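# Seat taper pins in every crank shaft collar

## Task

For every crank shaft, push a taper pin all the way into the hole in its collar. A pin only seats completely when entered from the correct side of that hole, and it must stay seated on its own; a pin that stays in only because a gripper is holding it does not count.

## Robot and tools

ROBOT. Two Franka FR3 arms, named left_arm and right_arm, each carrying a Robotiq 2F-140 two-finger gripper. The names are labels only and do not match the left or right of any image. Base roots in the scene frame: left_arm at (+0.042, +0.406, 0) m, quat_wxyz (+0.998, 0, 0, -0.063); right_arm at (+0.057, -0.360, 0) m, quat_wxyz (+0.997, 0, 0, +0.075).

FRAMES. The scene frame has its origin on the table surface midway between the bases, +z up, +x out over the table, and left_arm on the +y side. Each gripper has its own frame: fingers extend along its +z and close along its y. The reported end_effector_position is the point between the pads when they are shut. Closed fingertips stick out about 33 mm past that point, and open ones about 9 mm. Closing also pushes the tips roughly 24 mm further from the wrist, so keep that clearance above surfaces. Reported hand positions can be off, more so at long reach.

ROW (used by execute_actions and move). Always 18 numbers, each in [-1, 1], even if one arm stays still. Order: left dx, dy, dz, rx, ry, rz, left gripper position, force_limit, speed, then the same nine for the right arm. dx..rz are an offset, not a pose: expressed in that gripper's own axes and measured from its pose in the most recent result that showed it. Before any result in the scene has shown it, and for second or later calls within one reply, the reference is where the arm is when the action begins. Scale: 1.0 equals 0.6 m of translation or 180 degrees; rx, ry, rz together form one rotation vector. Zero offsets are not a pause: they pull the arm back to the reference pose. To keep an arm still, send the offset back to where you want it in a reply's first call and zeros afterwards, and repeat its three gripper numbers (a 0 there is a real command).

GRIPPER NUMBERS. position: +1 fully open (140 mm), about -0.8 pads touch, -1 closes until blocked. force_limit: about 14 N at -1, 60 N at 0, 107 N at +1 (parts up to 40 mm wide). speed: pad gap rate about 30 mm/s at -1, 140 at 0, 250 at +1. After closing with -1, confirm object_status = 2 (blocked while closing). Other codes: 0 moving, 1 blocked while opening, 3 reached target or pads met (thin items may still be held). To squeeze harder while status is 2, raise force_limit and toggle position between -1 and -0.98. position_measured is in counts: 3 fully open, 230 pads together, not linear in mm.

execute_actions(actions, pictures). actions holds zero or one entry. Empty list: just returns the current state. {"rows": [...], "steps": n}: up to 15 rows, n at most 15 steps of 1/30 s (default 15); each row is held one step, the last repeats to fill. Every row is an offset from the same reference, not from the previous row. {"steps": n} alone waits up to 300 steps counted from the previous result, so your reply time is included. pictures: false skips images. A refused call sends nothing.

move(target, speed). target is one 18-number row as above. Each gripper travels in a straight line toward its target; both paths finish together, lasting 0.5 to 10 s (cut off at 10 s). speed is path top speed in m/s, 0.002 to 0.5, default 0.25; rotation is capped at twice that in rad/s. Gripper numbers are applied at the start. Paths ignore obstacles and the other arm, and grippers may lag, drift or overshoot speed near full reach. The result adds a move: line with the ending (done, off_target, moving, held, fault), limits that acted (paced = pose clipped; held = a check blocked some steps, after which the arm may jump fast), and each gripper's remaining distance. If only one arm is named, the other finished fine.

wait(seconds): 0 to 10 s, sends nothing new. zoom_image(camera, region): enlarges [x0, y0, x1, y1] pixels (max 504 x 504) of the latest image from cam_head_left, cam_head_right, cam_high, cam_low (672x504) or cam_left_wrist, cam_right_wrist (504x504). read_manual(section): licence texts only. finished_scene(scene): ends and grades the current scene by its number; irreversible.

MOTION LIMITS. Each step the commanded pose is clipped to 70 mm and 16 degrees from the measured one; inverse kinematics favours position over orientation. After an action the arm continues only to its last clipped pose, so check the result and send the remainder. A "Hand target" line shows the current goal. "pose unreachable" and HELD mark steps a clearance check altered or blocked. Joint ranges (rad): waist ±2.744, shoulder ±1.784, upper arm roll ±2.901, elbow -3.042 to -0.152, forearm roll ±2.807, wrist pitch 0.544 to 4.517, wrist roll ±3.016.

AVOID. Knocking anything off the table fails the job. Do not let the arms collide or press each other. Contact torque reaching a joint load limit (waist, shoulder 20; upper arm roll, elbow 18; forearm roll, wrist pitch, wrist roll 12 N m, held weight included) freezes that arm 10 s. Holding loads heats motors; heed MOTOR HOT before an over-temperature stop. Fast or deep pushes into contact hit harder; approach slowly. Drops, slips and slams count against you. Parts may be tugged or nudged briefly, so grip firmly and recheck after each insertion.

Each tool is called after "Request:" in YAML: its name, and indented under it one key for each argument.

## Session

Request:
execute_actions:
  actions: []

Scene clock: 0.00 s of 6600.00 s.
left_arm: end_effector_position=(+0.4394, +0.5218, +0.3824) position_measured=3 object_status=3 end_effector_quat_wxyz=(+0.410, +0.646, -0.617, +0.184) | right_arm: end_effector_position=(+0.4213, -0.6402, +0.3441) position_measured=3 object_status=3 end_effector_quat_wxyz=(-0.239, -0.461, +0.848, +0.106)
Joint positions: left_arm=[ 0.746  0.199  0.064 -1.578 -0.535  0.989  0.531] | right_arm=[-0.628  0.112  0.019 -1.622 -0.275  1.28   0.098]
Joint velocities: left_arm=[-0.    -0.    -0.001  0.001  0.001  0.     0.001] | right_arm=[ 0.001  0.002 -0.    -0.    -0.     0.001  0.001]
Hand target (left_arm): +0.439, +0.522, +0.382; +0.410, +0.646, -0.617, +0.184
Hand target (right_arm): +0.421, -0.640, +0.344; -0.239, -0.461, +0.848, +0.106

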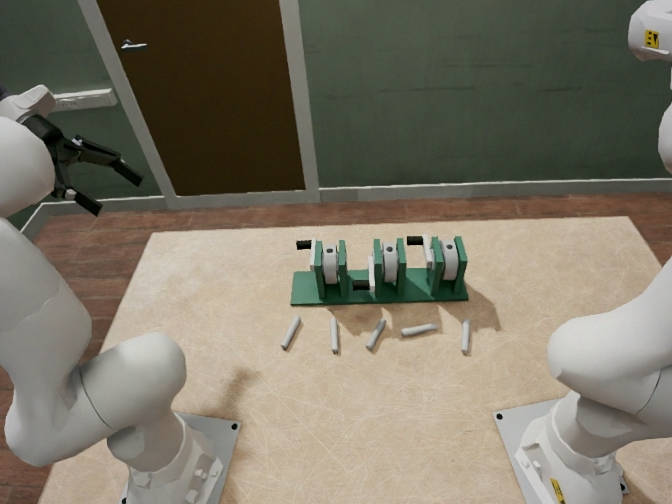

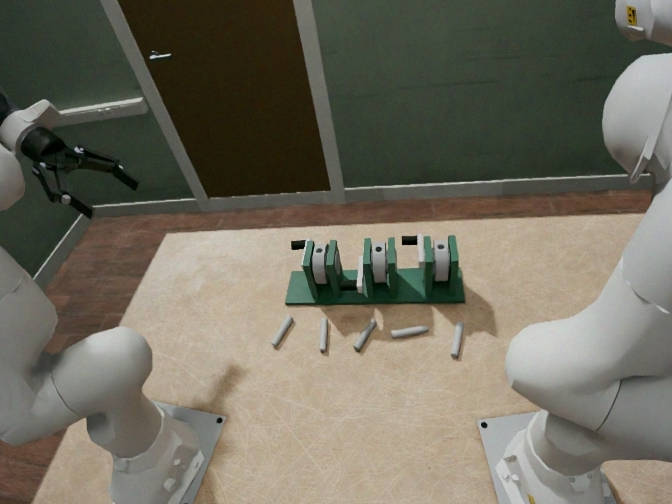

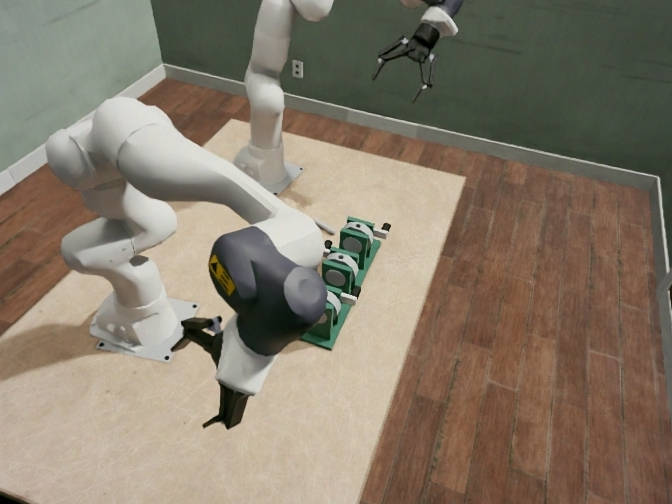

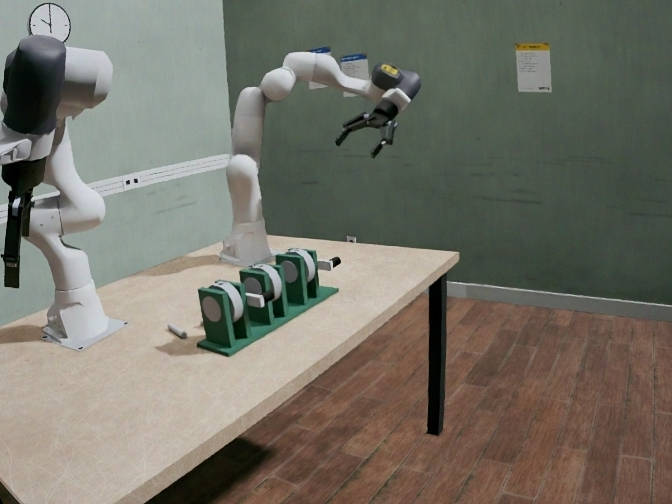

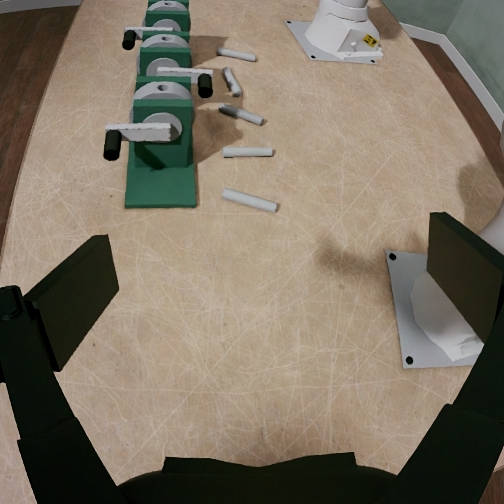

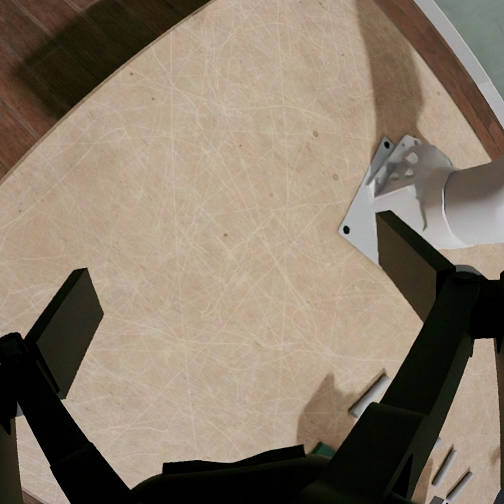

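Request:
zoom_image:
  camera: "cam_head_left"
  region: [280, 225, 480, 305]

Request:
zoom_image:
  camera: "cam_head_left"
  region: [270, 305, 480, 365]

Request:
zoom_image:
  camera: "cam_left_wrist"
  region: [100, 0, 300, 220]

Region (280, 225, 480, 305) of cam_head_left's 672x504 image, scaled by 2.520, with more detail than that image has; it fills the top 202 rows of this view, and the rest is white.

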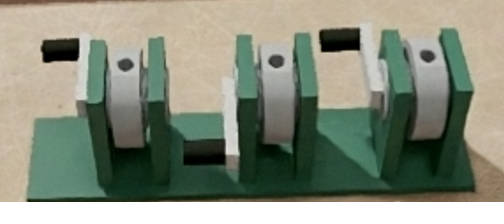

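Region (270, 305, 480, 365) of cam_head_left's 672x504 image, scaled by 2.400, with more detail than that image has; it fills the top 144 rows of this view, and the rest is white.

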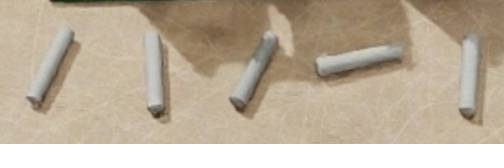

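Region (100, 0, 300, 220) of cam_left_wrist's 504x504 image, scaled by 2.291, with more detail than that image has; it fills the left 458 columns of this view, and the rest is white.

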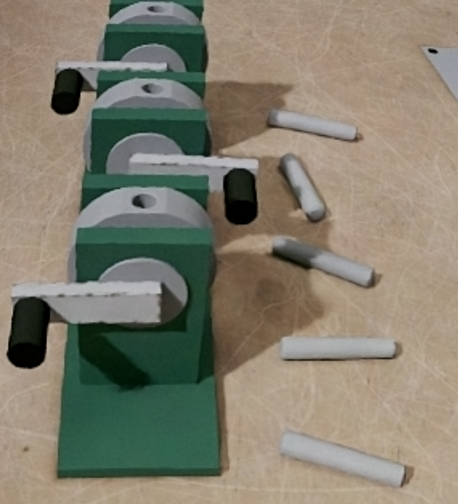

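Zoom on each hole.

Request:
zoom_image:
  camera: "cam_head_left"
  region: [310, 235, 350, 265]

Request:
zoom_image:
  camera: "cam_head_left"
  region: [370, 234, 410, 264]

Request:
zoom_image:
  camera: "cam_head_left"
  region: [430, 232, 470, 262]

Region (310, 235, 350, 265) of cam_head_left's 672x504 image, scaled by 12.600, with more detail than that image has; it fills the top 378 rows of this view, and the rest is white.

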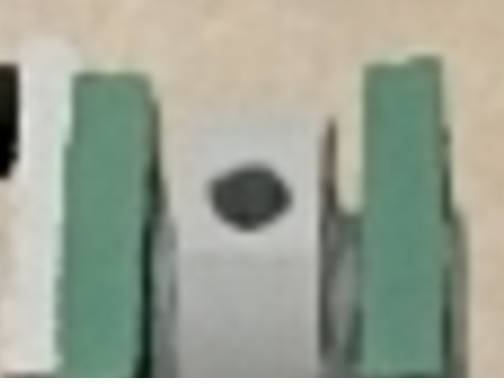

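Region (370, 234, 410, 264) of cam_head_left's 672x504 image, scaled by 12.600, with more detail than that image has; it fills the top 378 rows of this view, and the rest is white.

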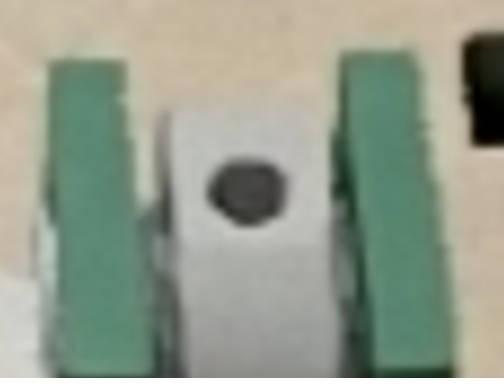

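Region (430, 232, 470, 262) of cam_head_left's 672x504 image, scaled by 12.600, with more detail than that image has; it fills the top 378 rows of this view, and the rest is white.

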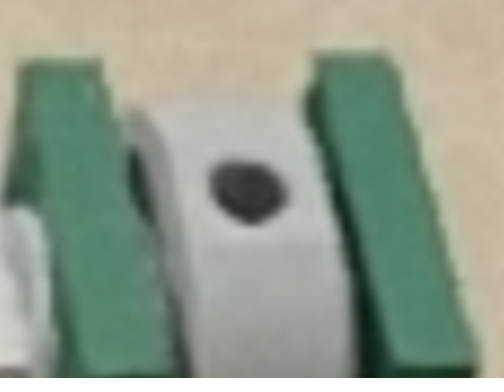

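Request:
move:
  target: [0,0,0,0,0,0,1,0,0, -0.912,0.471,0.0555,0.187,0.083,-0.664,1,0,0]
  speed: 0.3

Scene clock: 51.40 s of 6600.00 s.
left_arm: end_effector_position=(+0.4394, +0.5218, +0.3824) position_measured=3 object_status=3 end_effector_quat_wxyz=(+0.410, +0.646, -0.617, +0.184) | right_arm: end_effector_position=(+0.4489, -0.0205, +0.2723) position_measured=3 object_status=3 end_effector_quat_wxyz=(-0.017, +1.000, -0.007, -0.002)
Joint positions: left_arm=[ 0.746  0.199  0.064 -1.578 -0.535  0.989  0.531] | right_arm=[ 0.19  -0.147  0.34  -2.095  0.085  1.972 -0.912]
Joint velocities: left_arm=[-0.001  0.     0.    -0.001  0.     0.001  0.   ] | right_arm=[ 0.     0.001  0.001  0.     0.003  0.003 -0.031]
Hand target (left_arm): +0.439, +0.522, +0.382; +0.410, +0.646, -0.617, +0.184
Hand target (right_arm): +0.450, -0.019, +0.273; -0.019, +1.000, -0.001, -0.002
Off the commanded pose (left_arm): 0.000 m, 0 deg.
Off the commanded pose (right_arm): 0.015 m, 2 deg.
After step 90, 43.93 s passed at rest.
move: off_target (right_arm)

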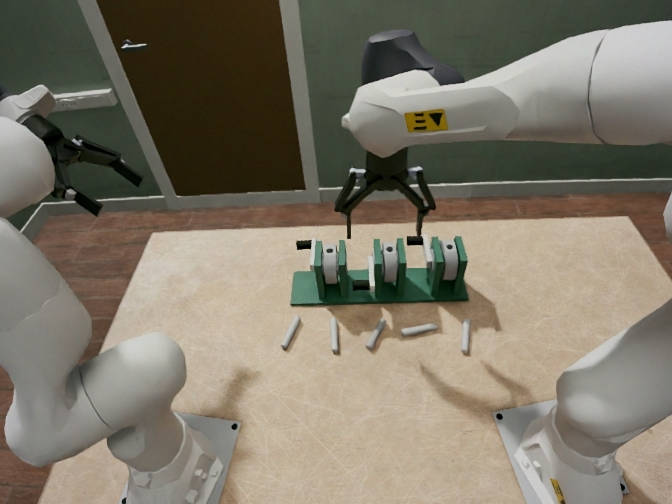

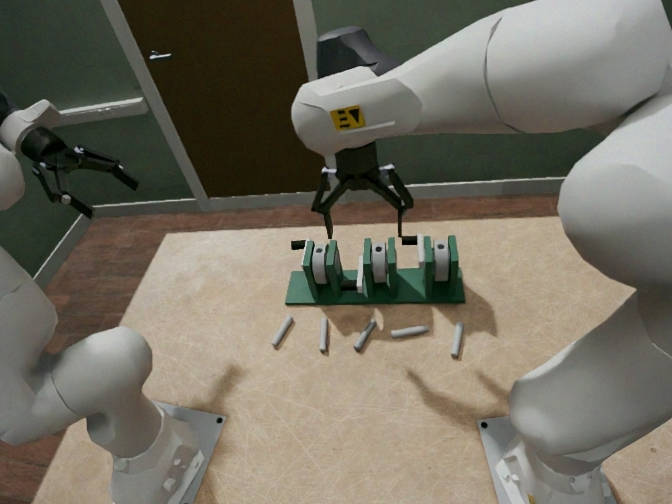

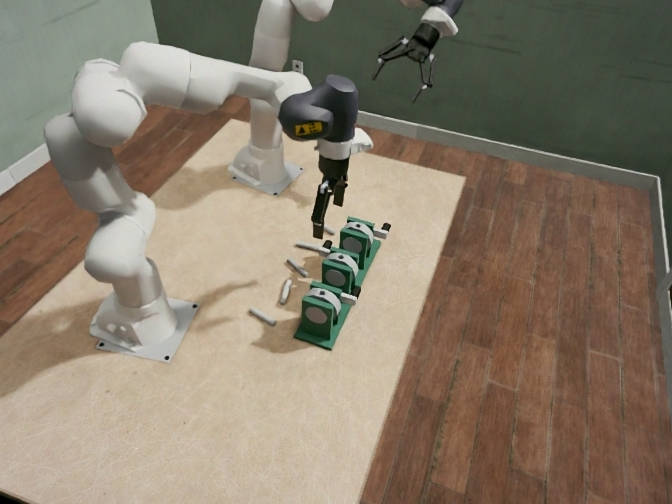

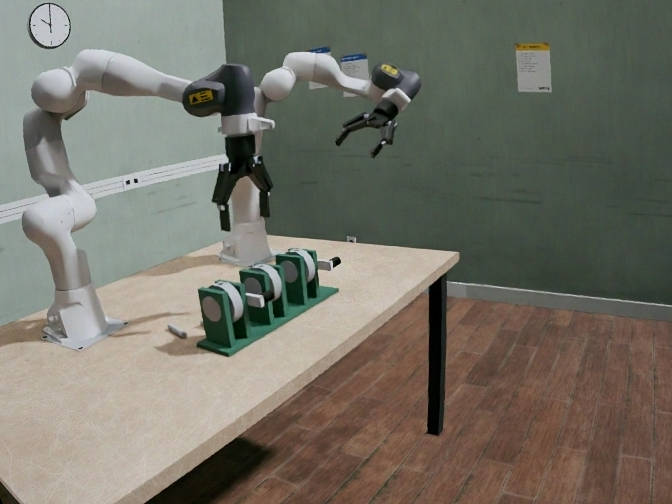

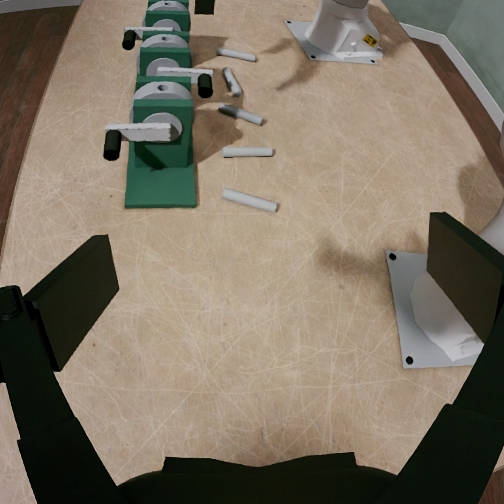

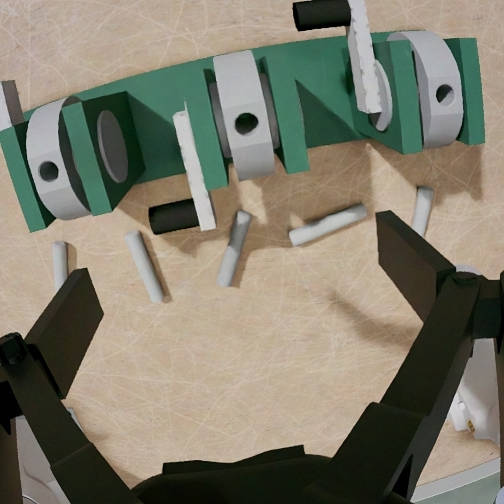

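Request:
zoom_image:
  camera: "cam_right_wrist"
  region: [10, 135, 90, 205]

Request:
zoom_image:
  camera: "cam_right_wrist"
  region: [205, 90, 285, 160]

Request:
zoom_image:
  camera: "cam_right_wrist"
  region: [405, 60, 485, 130]

Request:
zoom_image:
  camera: "cam_right_wrist"
  region: [110, 190, 380, 310]

Region (10, 135, 90, 205) of cam_right_wrist's 504x504 image, scaled by 6.300, with more detail than that image has; it fills the top 441 rows of this view, and the rest is white.

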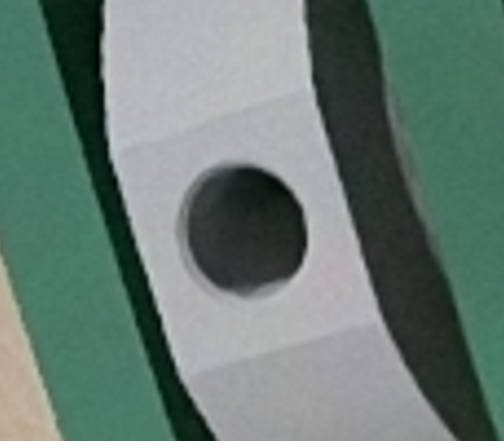

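Region (205, 90, 285, 160) of cam_right_wrist's 504x504 image, scaled by 6.300, with more detail than that image has; it fills the top 441 rows of this view, and the rest is white.

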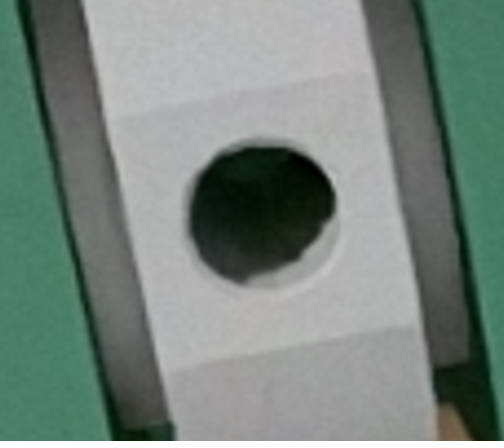

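Region (405, 60, 485, 130) of cam_right_wrist's 504x504 image, scaled by 6.300, with more detail than that image has; it fills the top 441 rows of this view, and the rest is white.

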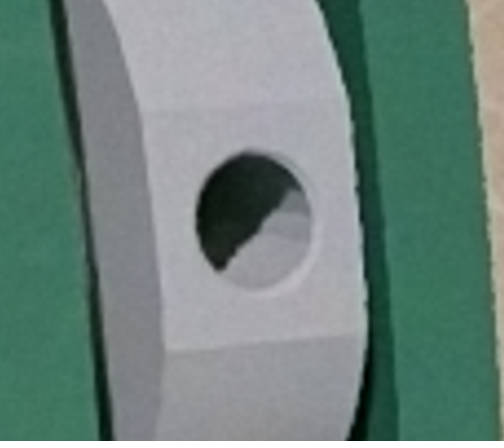

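Region (110, 190, 380, 310) of cam_right_wrist's 504x504 image, scaled by 1.867, with more detail than that image has.

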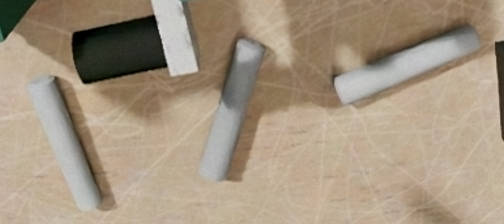

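Request:
zoom_image:
  camera: "cam_right_wrist"
  region: [220, 98, 275, 153]

Request:
zoom_image:
  camera: "cam_right_wrist"
  region: [22, 145, 77, 200]

Request:
zoom_image:
  camera: "cam_right_wrist"
  region: [418, 68, 473, 123]

Region (220, 98, 275, 153) of cam_right_wrist's 504x504 image, scaled by 9.164, with more detail than that image has.

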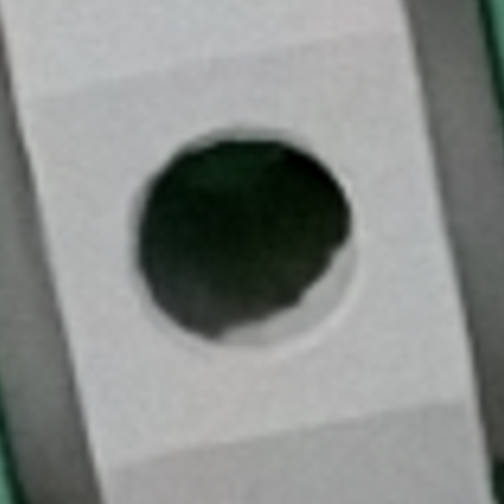

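Region (22, 145, 77, 200) of cam_right_wrist's 504x504 image, scaled by 9.164, with more detail than that image has.

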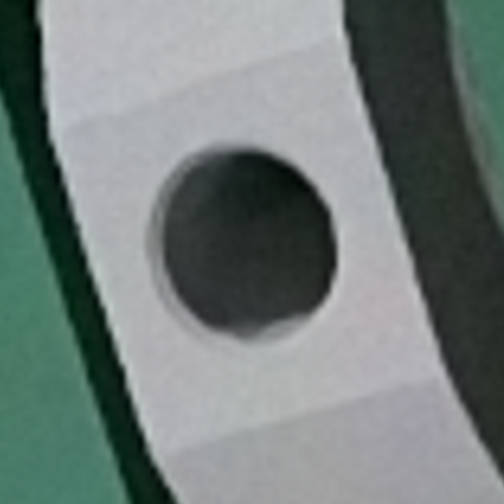

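Region (418, 68, 473, 123) of cam_right_wrist's 504x504 image, scaled by 9.164, with more detail than that image has.

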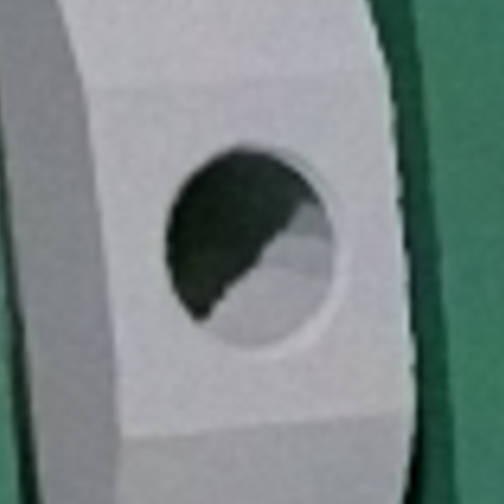

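Request:
zoom_image:
  camera: "cam_right_wrist"
  region: [190, 200, 280, 295]

Request:
zoom_image:
  camera: "cam_right_wrist"
  region: [105, 220, 195, 310]

Request:
zoom_image:
  camera: "cam_right_wrist"
  region: [280, 180, 375, 270]

Region (190, 200, 280, 295) of cam_right_wrist's 504x504 image, scaled by 5.305, with more detail than that image has; it fills the left 477 columns of this view, and the rest is white.

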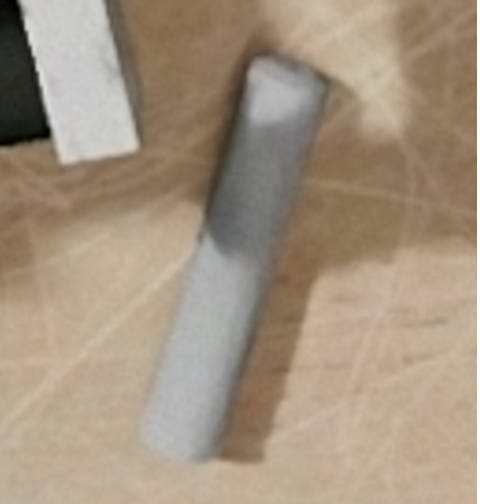

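Region (105, 220, 195, 310) of cam_right_wrist's 504x504 image, scaled by 5.600, with more detail than that image has.

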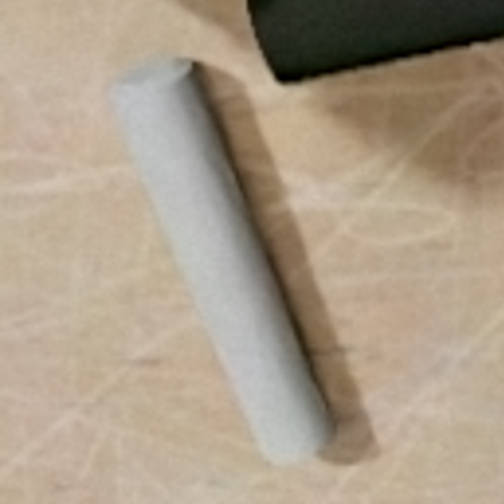

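Region (280, 180, 375, 270) of cam_right_wrist's 504x504 image, scaled by 5.305, with more detail than that image has; it fills the top 477 rows of this view, and the rest is white.

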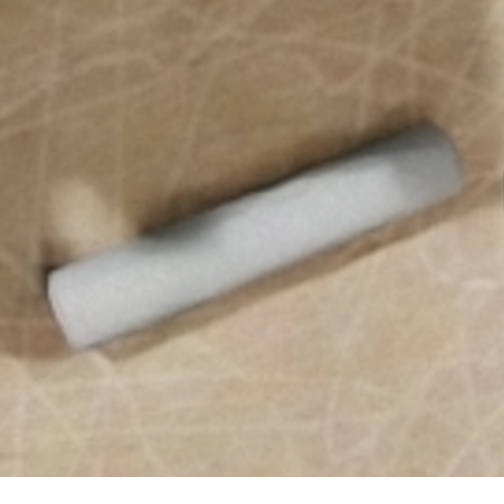

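Request:
move:
  target: [0.204,-0.353,0.586,0.1055,-0.2774,0.0135,-0.25,-1,0, 0.199,0.1427,0.131,-0.0075,0.0095,0.4954,-0.25,-1,0]
  speed: 0.25

Scene clock: 125.90 s of 6600.00 s.
left_arm: end_effector_position=(+0.5772, +0.1669, +0.1994) position_measured=160 object_status=3 end_effector_quat_wxyz=(-0.014, +0.705, -0.709, -0.003) | right_arm: end_effector_position=(+0.5662, -0.1088, +0.1885) position_measured=160 object_status=3 end_effector_quat_wxyz=(-0.002, -0.710, +0.704, -0.003)
Joint positions: left_arm=[ 0.214  0.149 -0.545 -1.96   0.122  2.089 -0.505] | right_arm=[ 0.059  0.095  0.258 -2.036 -0.036  2.125  0.476]
Joint velocities: left_arm=[-0.     0.002 -0.001  0.001  0.002 -0.002 -0.03 ] | right_arm=[-0.    -0.001  0.     0.    -0.    -0.001  0.023]
Hand target (left_arm): +0.577, +0.167, +0.199; -0.015, +0.708, -0.706, -0.005
Hand target (right_arm): +0.567, -0.109, +0.189; +0.002, +0.707, -0.707, +0.004
Off the commanded pose (left_arm): 0.015 m, 2 deg.
Off the commanded pose (right_arm): 0.004 m, 1 deg.
After step 90, 67.33 s passed at rest.
move: off_target (left_arm, right_arm)

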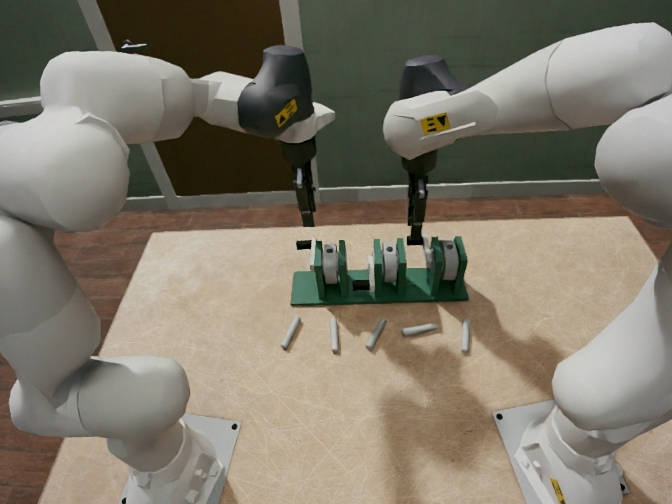

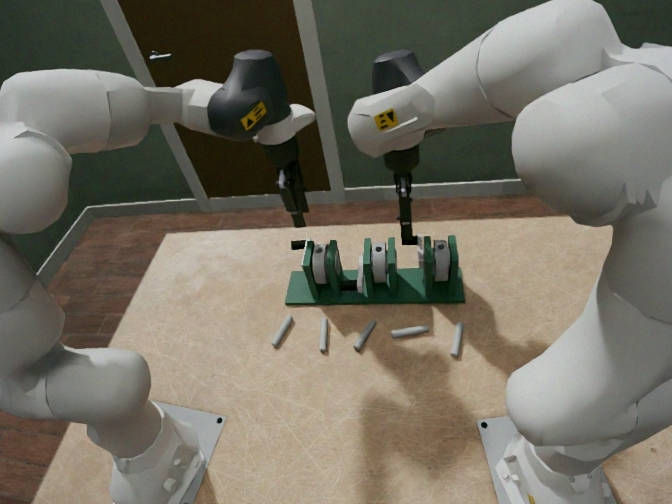

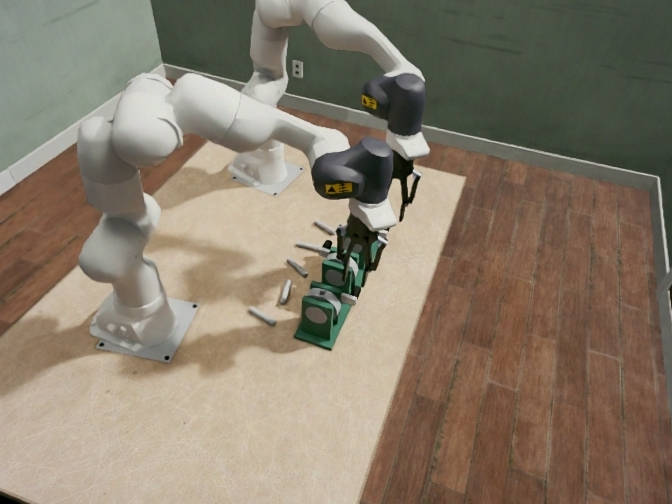

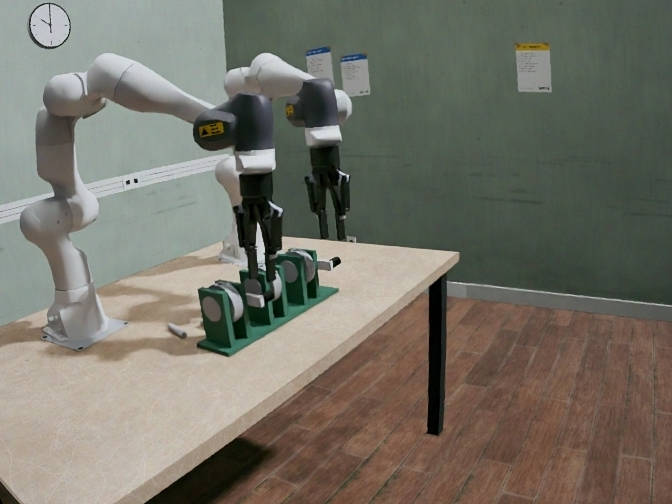

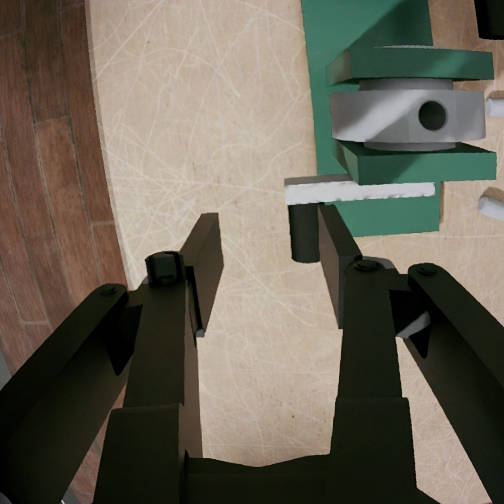

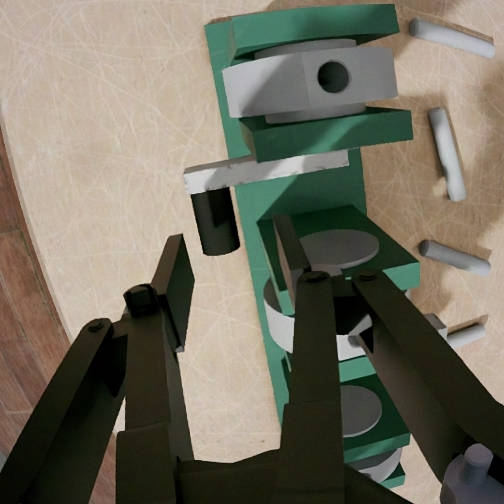

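Request:
move:
  target: [-0.033,0.043,0.065,-0.005,0.0076,-0.0018,-0.25,-1,0, 0,-0.015,0.062,0,0,0,-0.25,-1,0]
  speed: 0.08

Scene clock: 138.50 s of 6600.00 s.
left_arm: end_effector_position=(+0.5506, +0.1859, +0.1594) position_measured=160 object_status=3 end_effector_quat_wxyz=(+0.001, +0.708, -0.706, -0.002) | right_arm: end_effector_position=(+0.5735, -0.1074, +0.1517) position_measured=160 object_status=3 end_effector_quat_wxyz=(-0.002, -0.711, +0.703, -0.002)
Joint positions: left_arm=[ 0.25   0.103 -0.543 -2.119  0.066  2.202 -0.458] | right_arm=[ 0.059  0.161  0.256 -2.051 -0.056  2.203  0.483]
Joint velocities: left_arm=[-0.001 -0.     0.    -0.003 -0.002  0.009  0.017] | right_arm=[ 0.001  0.    -0.002 -0.    -0.002  0.006  0.   ]
Hand target (left_arm): +0.552, +0.186, +0.160; +0.001, +0.706, -0.708, +0.000
Hand target (right_arm): +0.575, -0.110, +0.151; +0.002, +0.710, -0.704, +0.003
Off the commanded pose (left_arm): 0.003 m, 0 deg.
Off the commanded pose (right_arm): 0.002 m, 0 deg.
After step 90, 8.43 s passed at rest.
move: done

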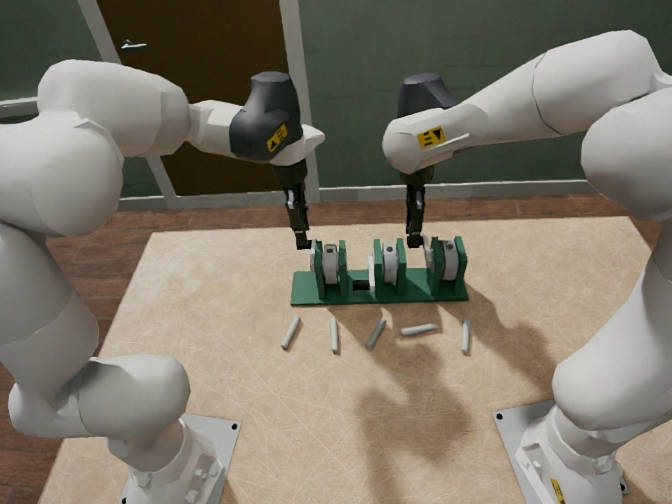

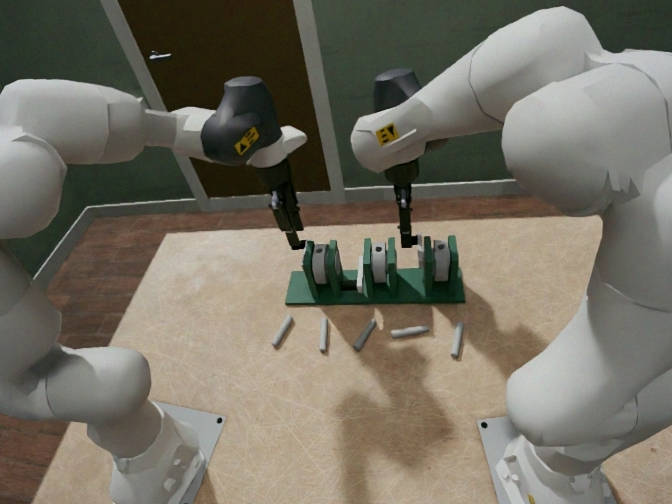

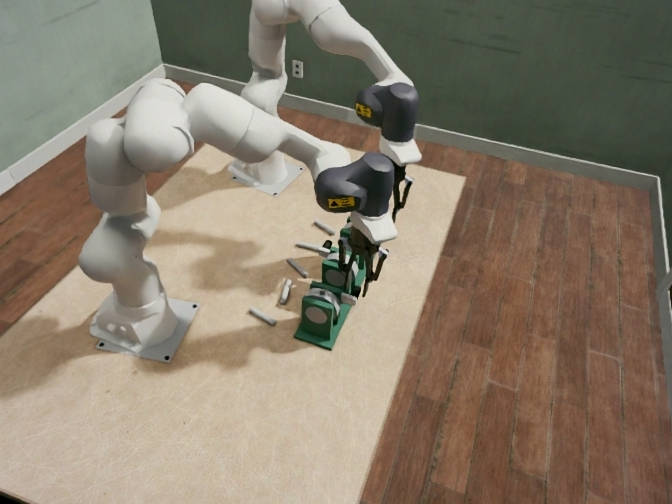

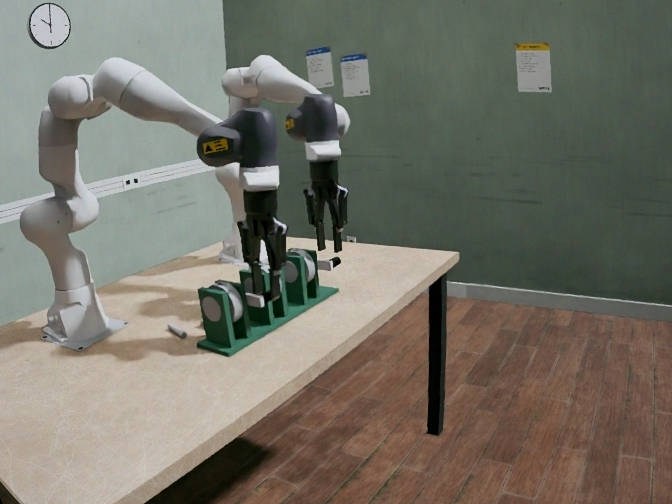

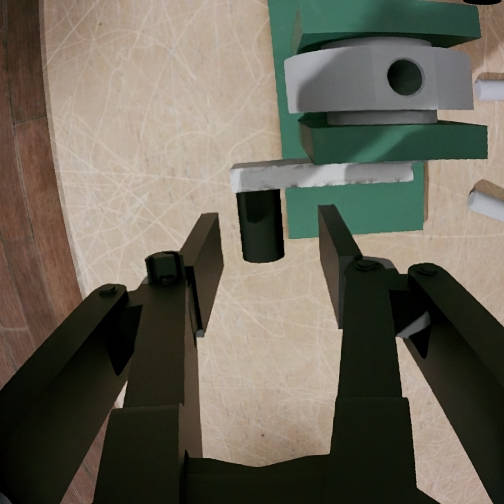

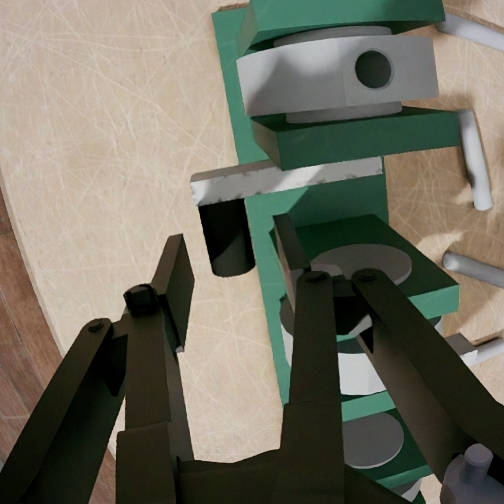

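Request:
move:
  target: [-0.007,-0.008,0.075,0,0,0,-0.25,-1,0, 0.002,-0.004,0.056,0,0,0,-0.25,-1,0]
  speed: 0.05

Scene clock: 146.90 s of 6600.00 s.
left_arm: end_effector_position=(+0.5550, +0.1902, +0.1154) position_measured=160 object_status=3 end_effector_quat_wxyz=(+0.002, +0.706, -0.708, -0.004) | right_arm: end_effector_position=(+0.5747, -0.1076, +0.1189) position_measured=160 object_status=3 end_effector_quat_wxyz=(-0.003, -0.713, +0.701, -0.001)
Joint positions: left_arm=[ 0.248  0.184 -0.531 -2.148  0.122  2.295 -0.481] | right_arm=[ 0.059  0.21   0.254 -2.077 -0.073  2.275  0.488]
Joint velocities: left_arm=[-0.001  0.    -0.    -0.     0.004  0.012 -0.013] | right_arm=[-0.002 -0.001  0.    -0.001 -0.001  0.009  0.002]
Hand target (left_arm): +0.555, +0.189, +0.114; +0.001, +0.707, -0.707, -0.002
Hand target (right_arm): +0.575, -0.109, +0.118; +0.003, +0.711, -0.703, +0.002
Off the commanded pose (left_arm): 0.001 m, 0 deg.
Off the commanded pose (right_arm): 0.002 m, 0 deg.
After step 90, 4.10 s passed at rest.
move: done

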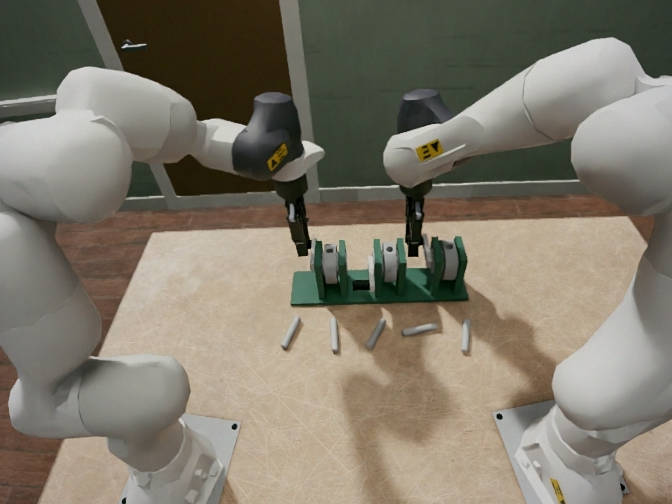

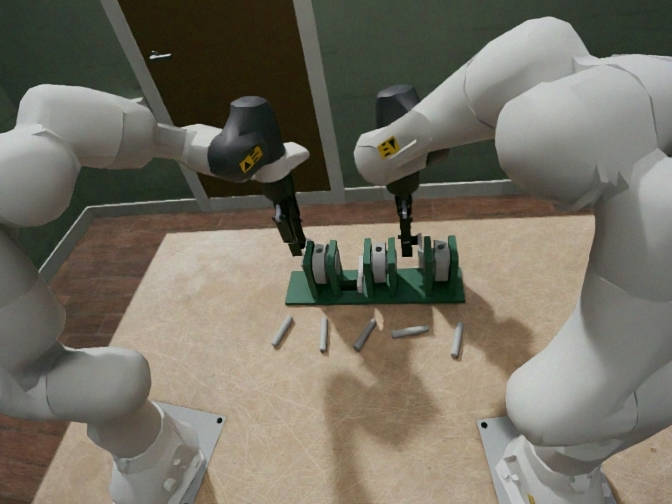

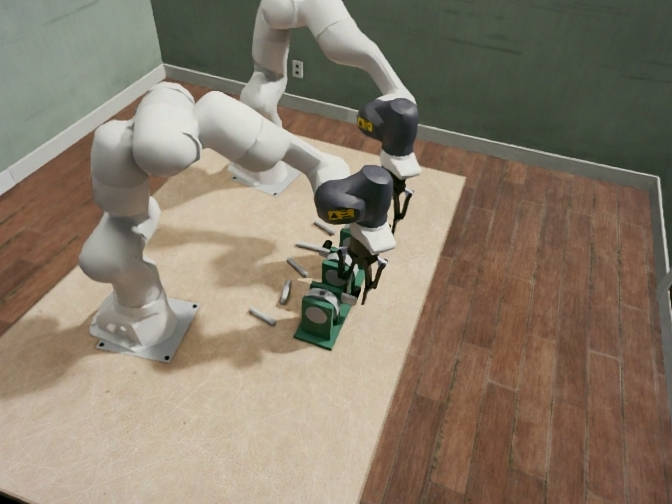

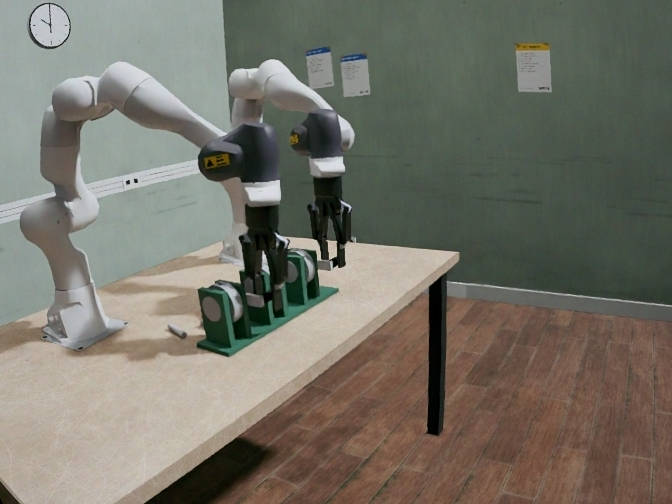

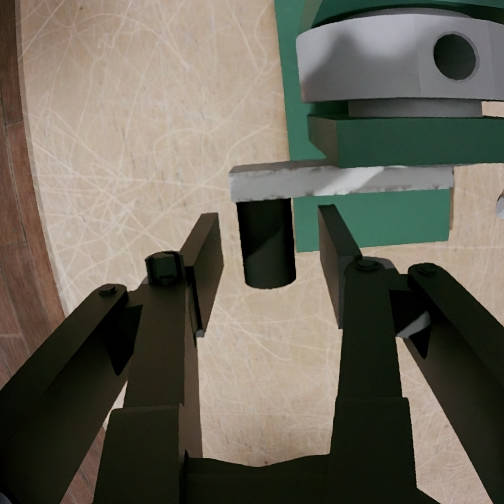

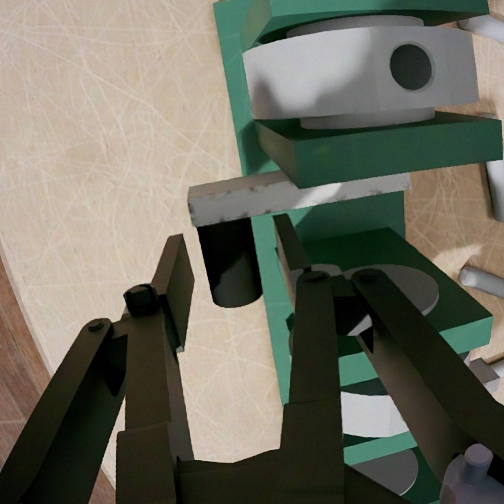

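Request:
zoom_image:
  camera: "cam_low"
  region: [230, 220, 370, 330]

Region (230, 220, 370, 330) of cam_low's 672x504 image, scaled by 3.600, with more detail than that image has; it fills the top 396 rows of this view, and the rest is white.

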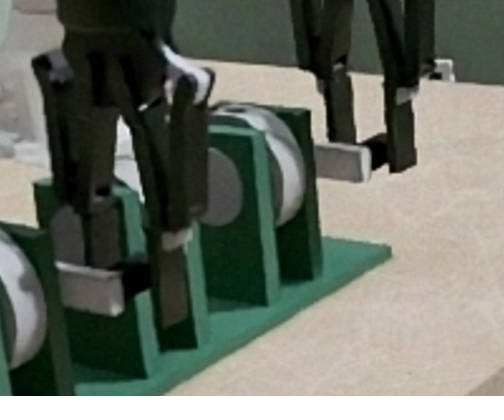

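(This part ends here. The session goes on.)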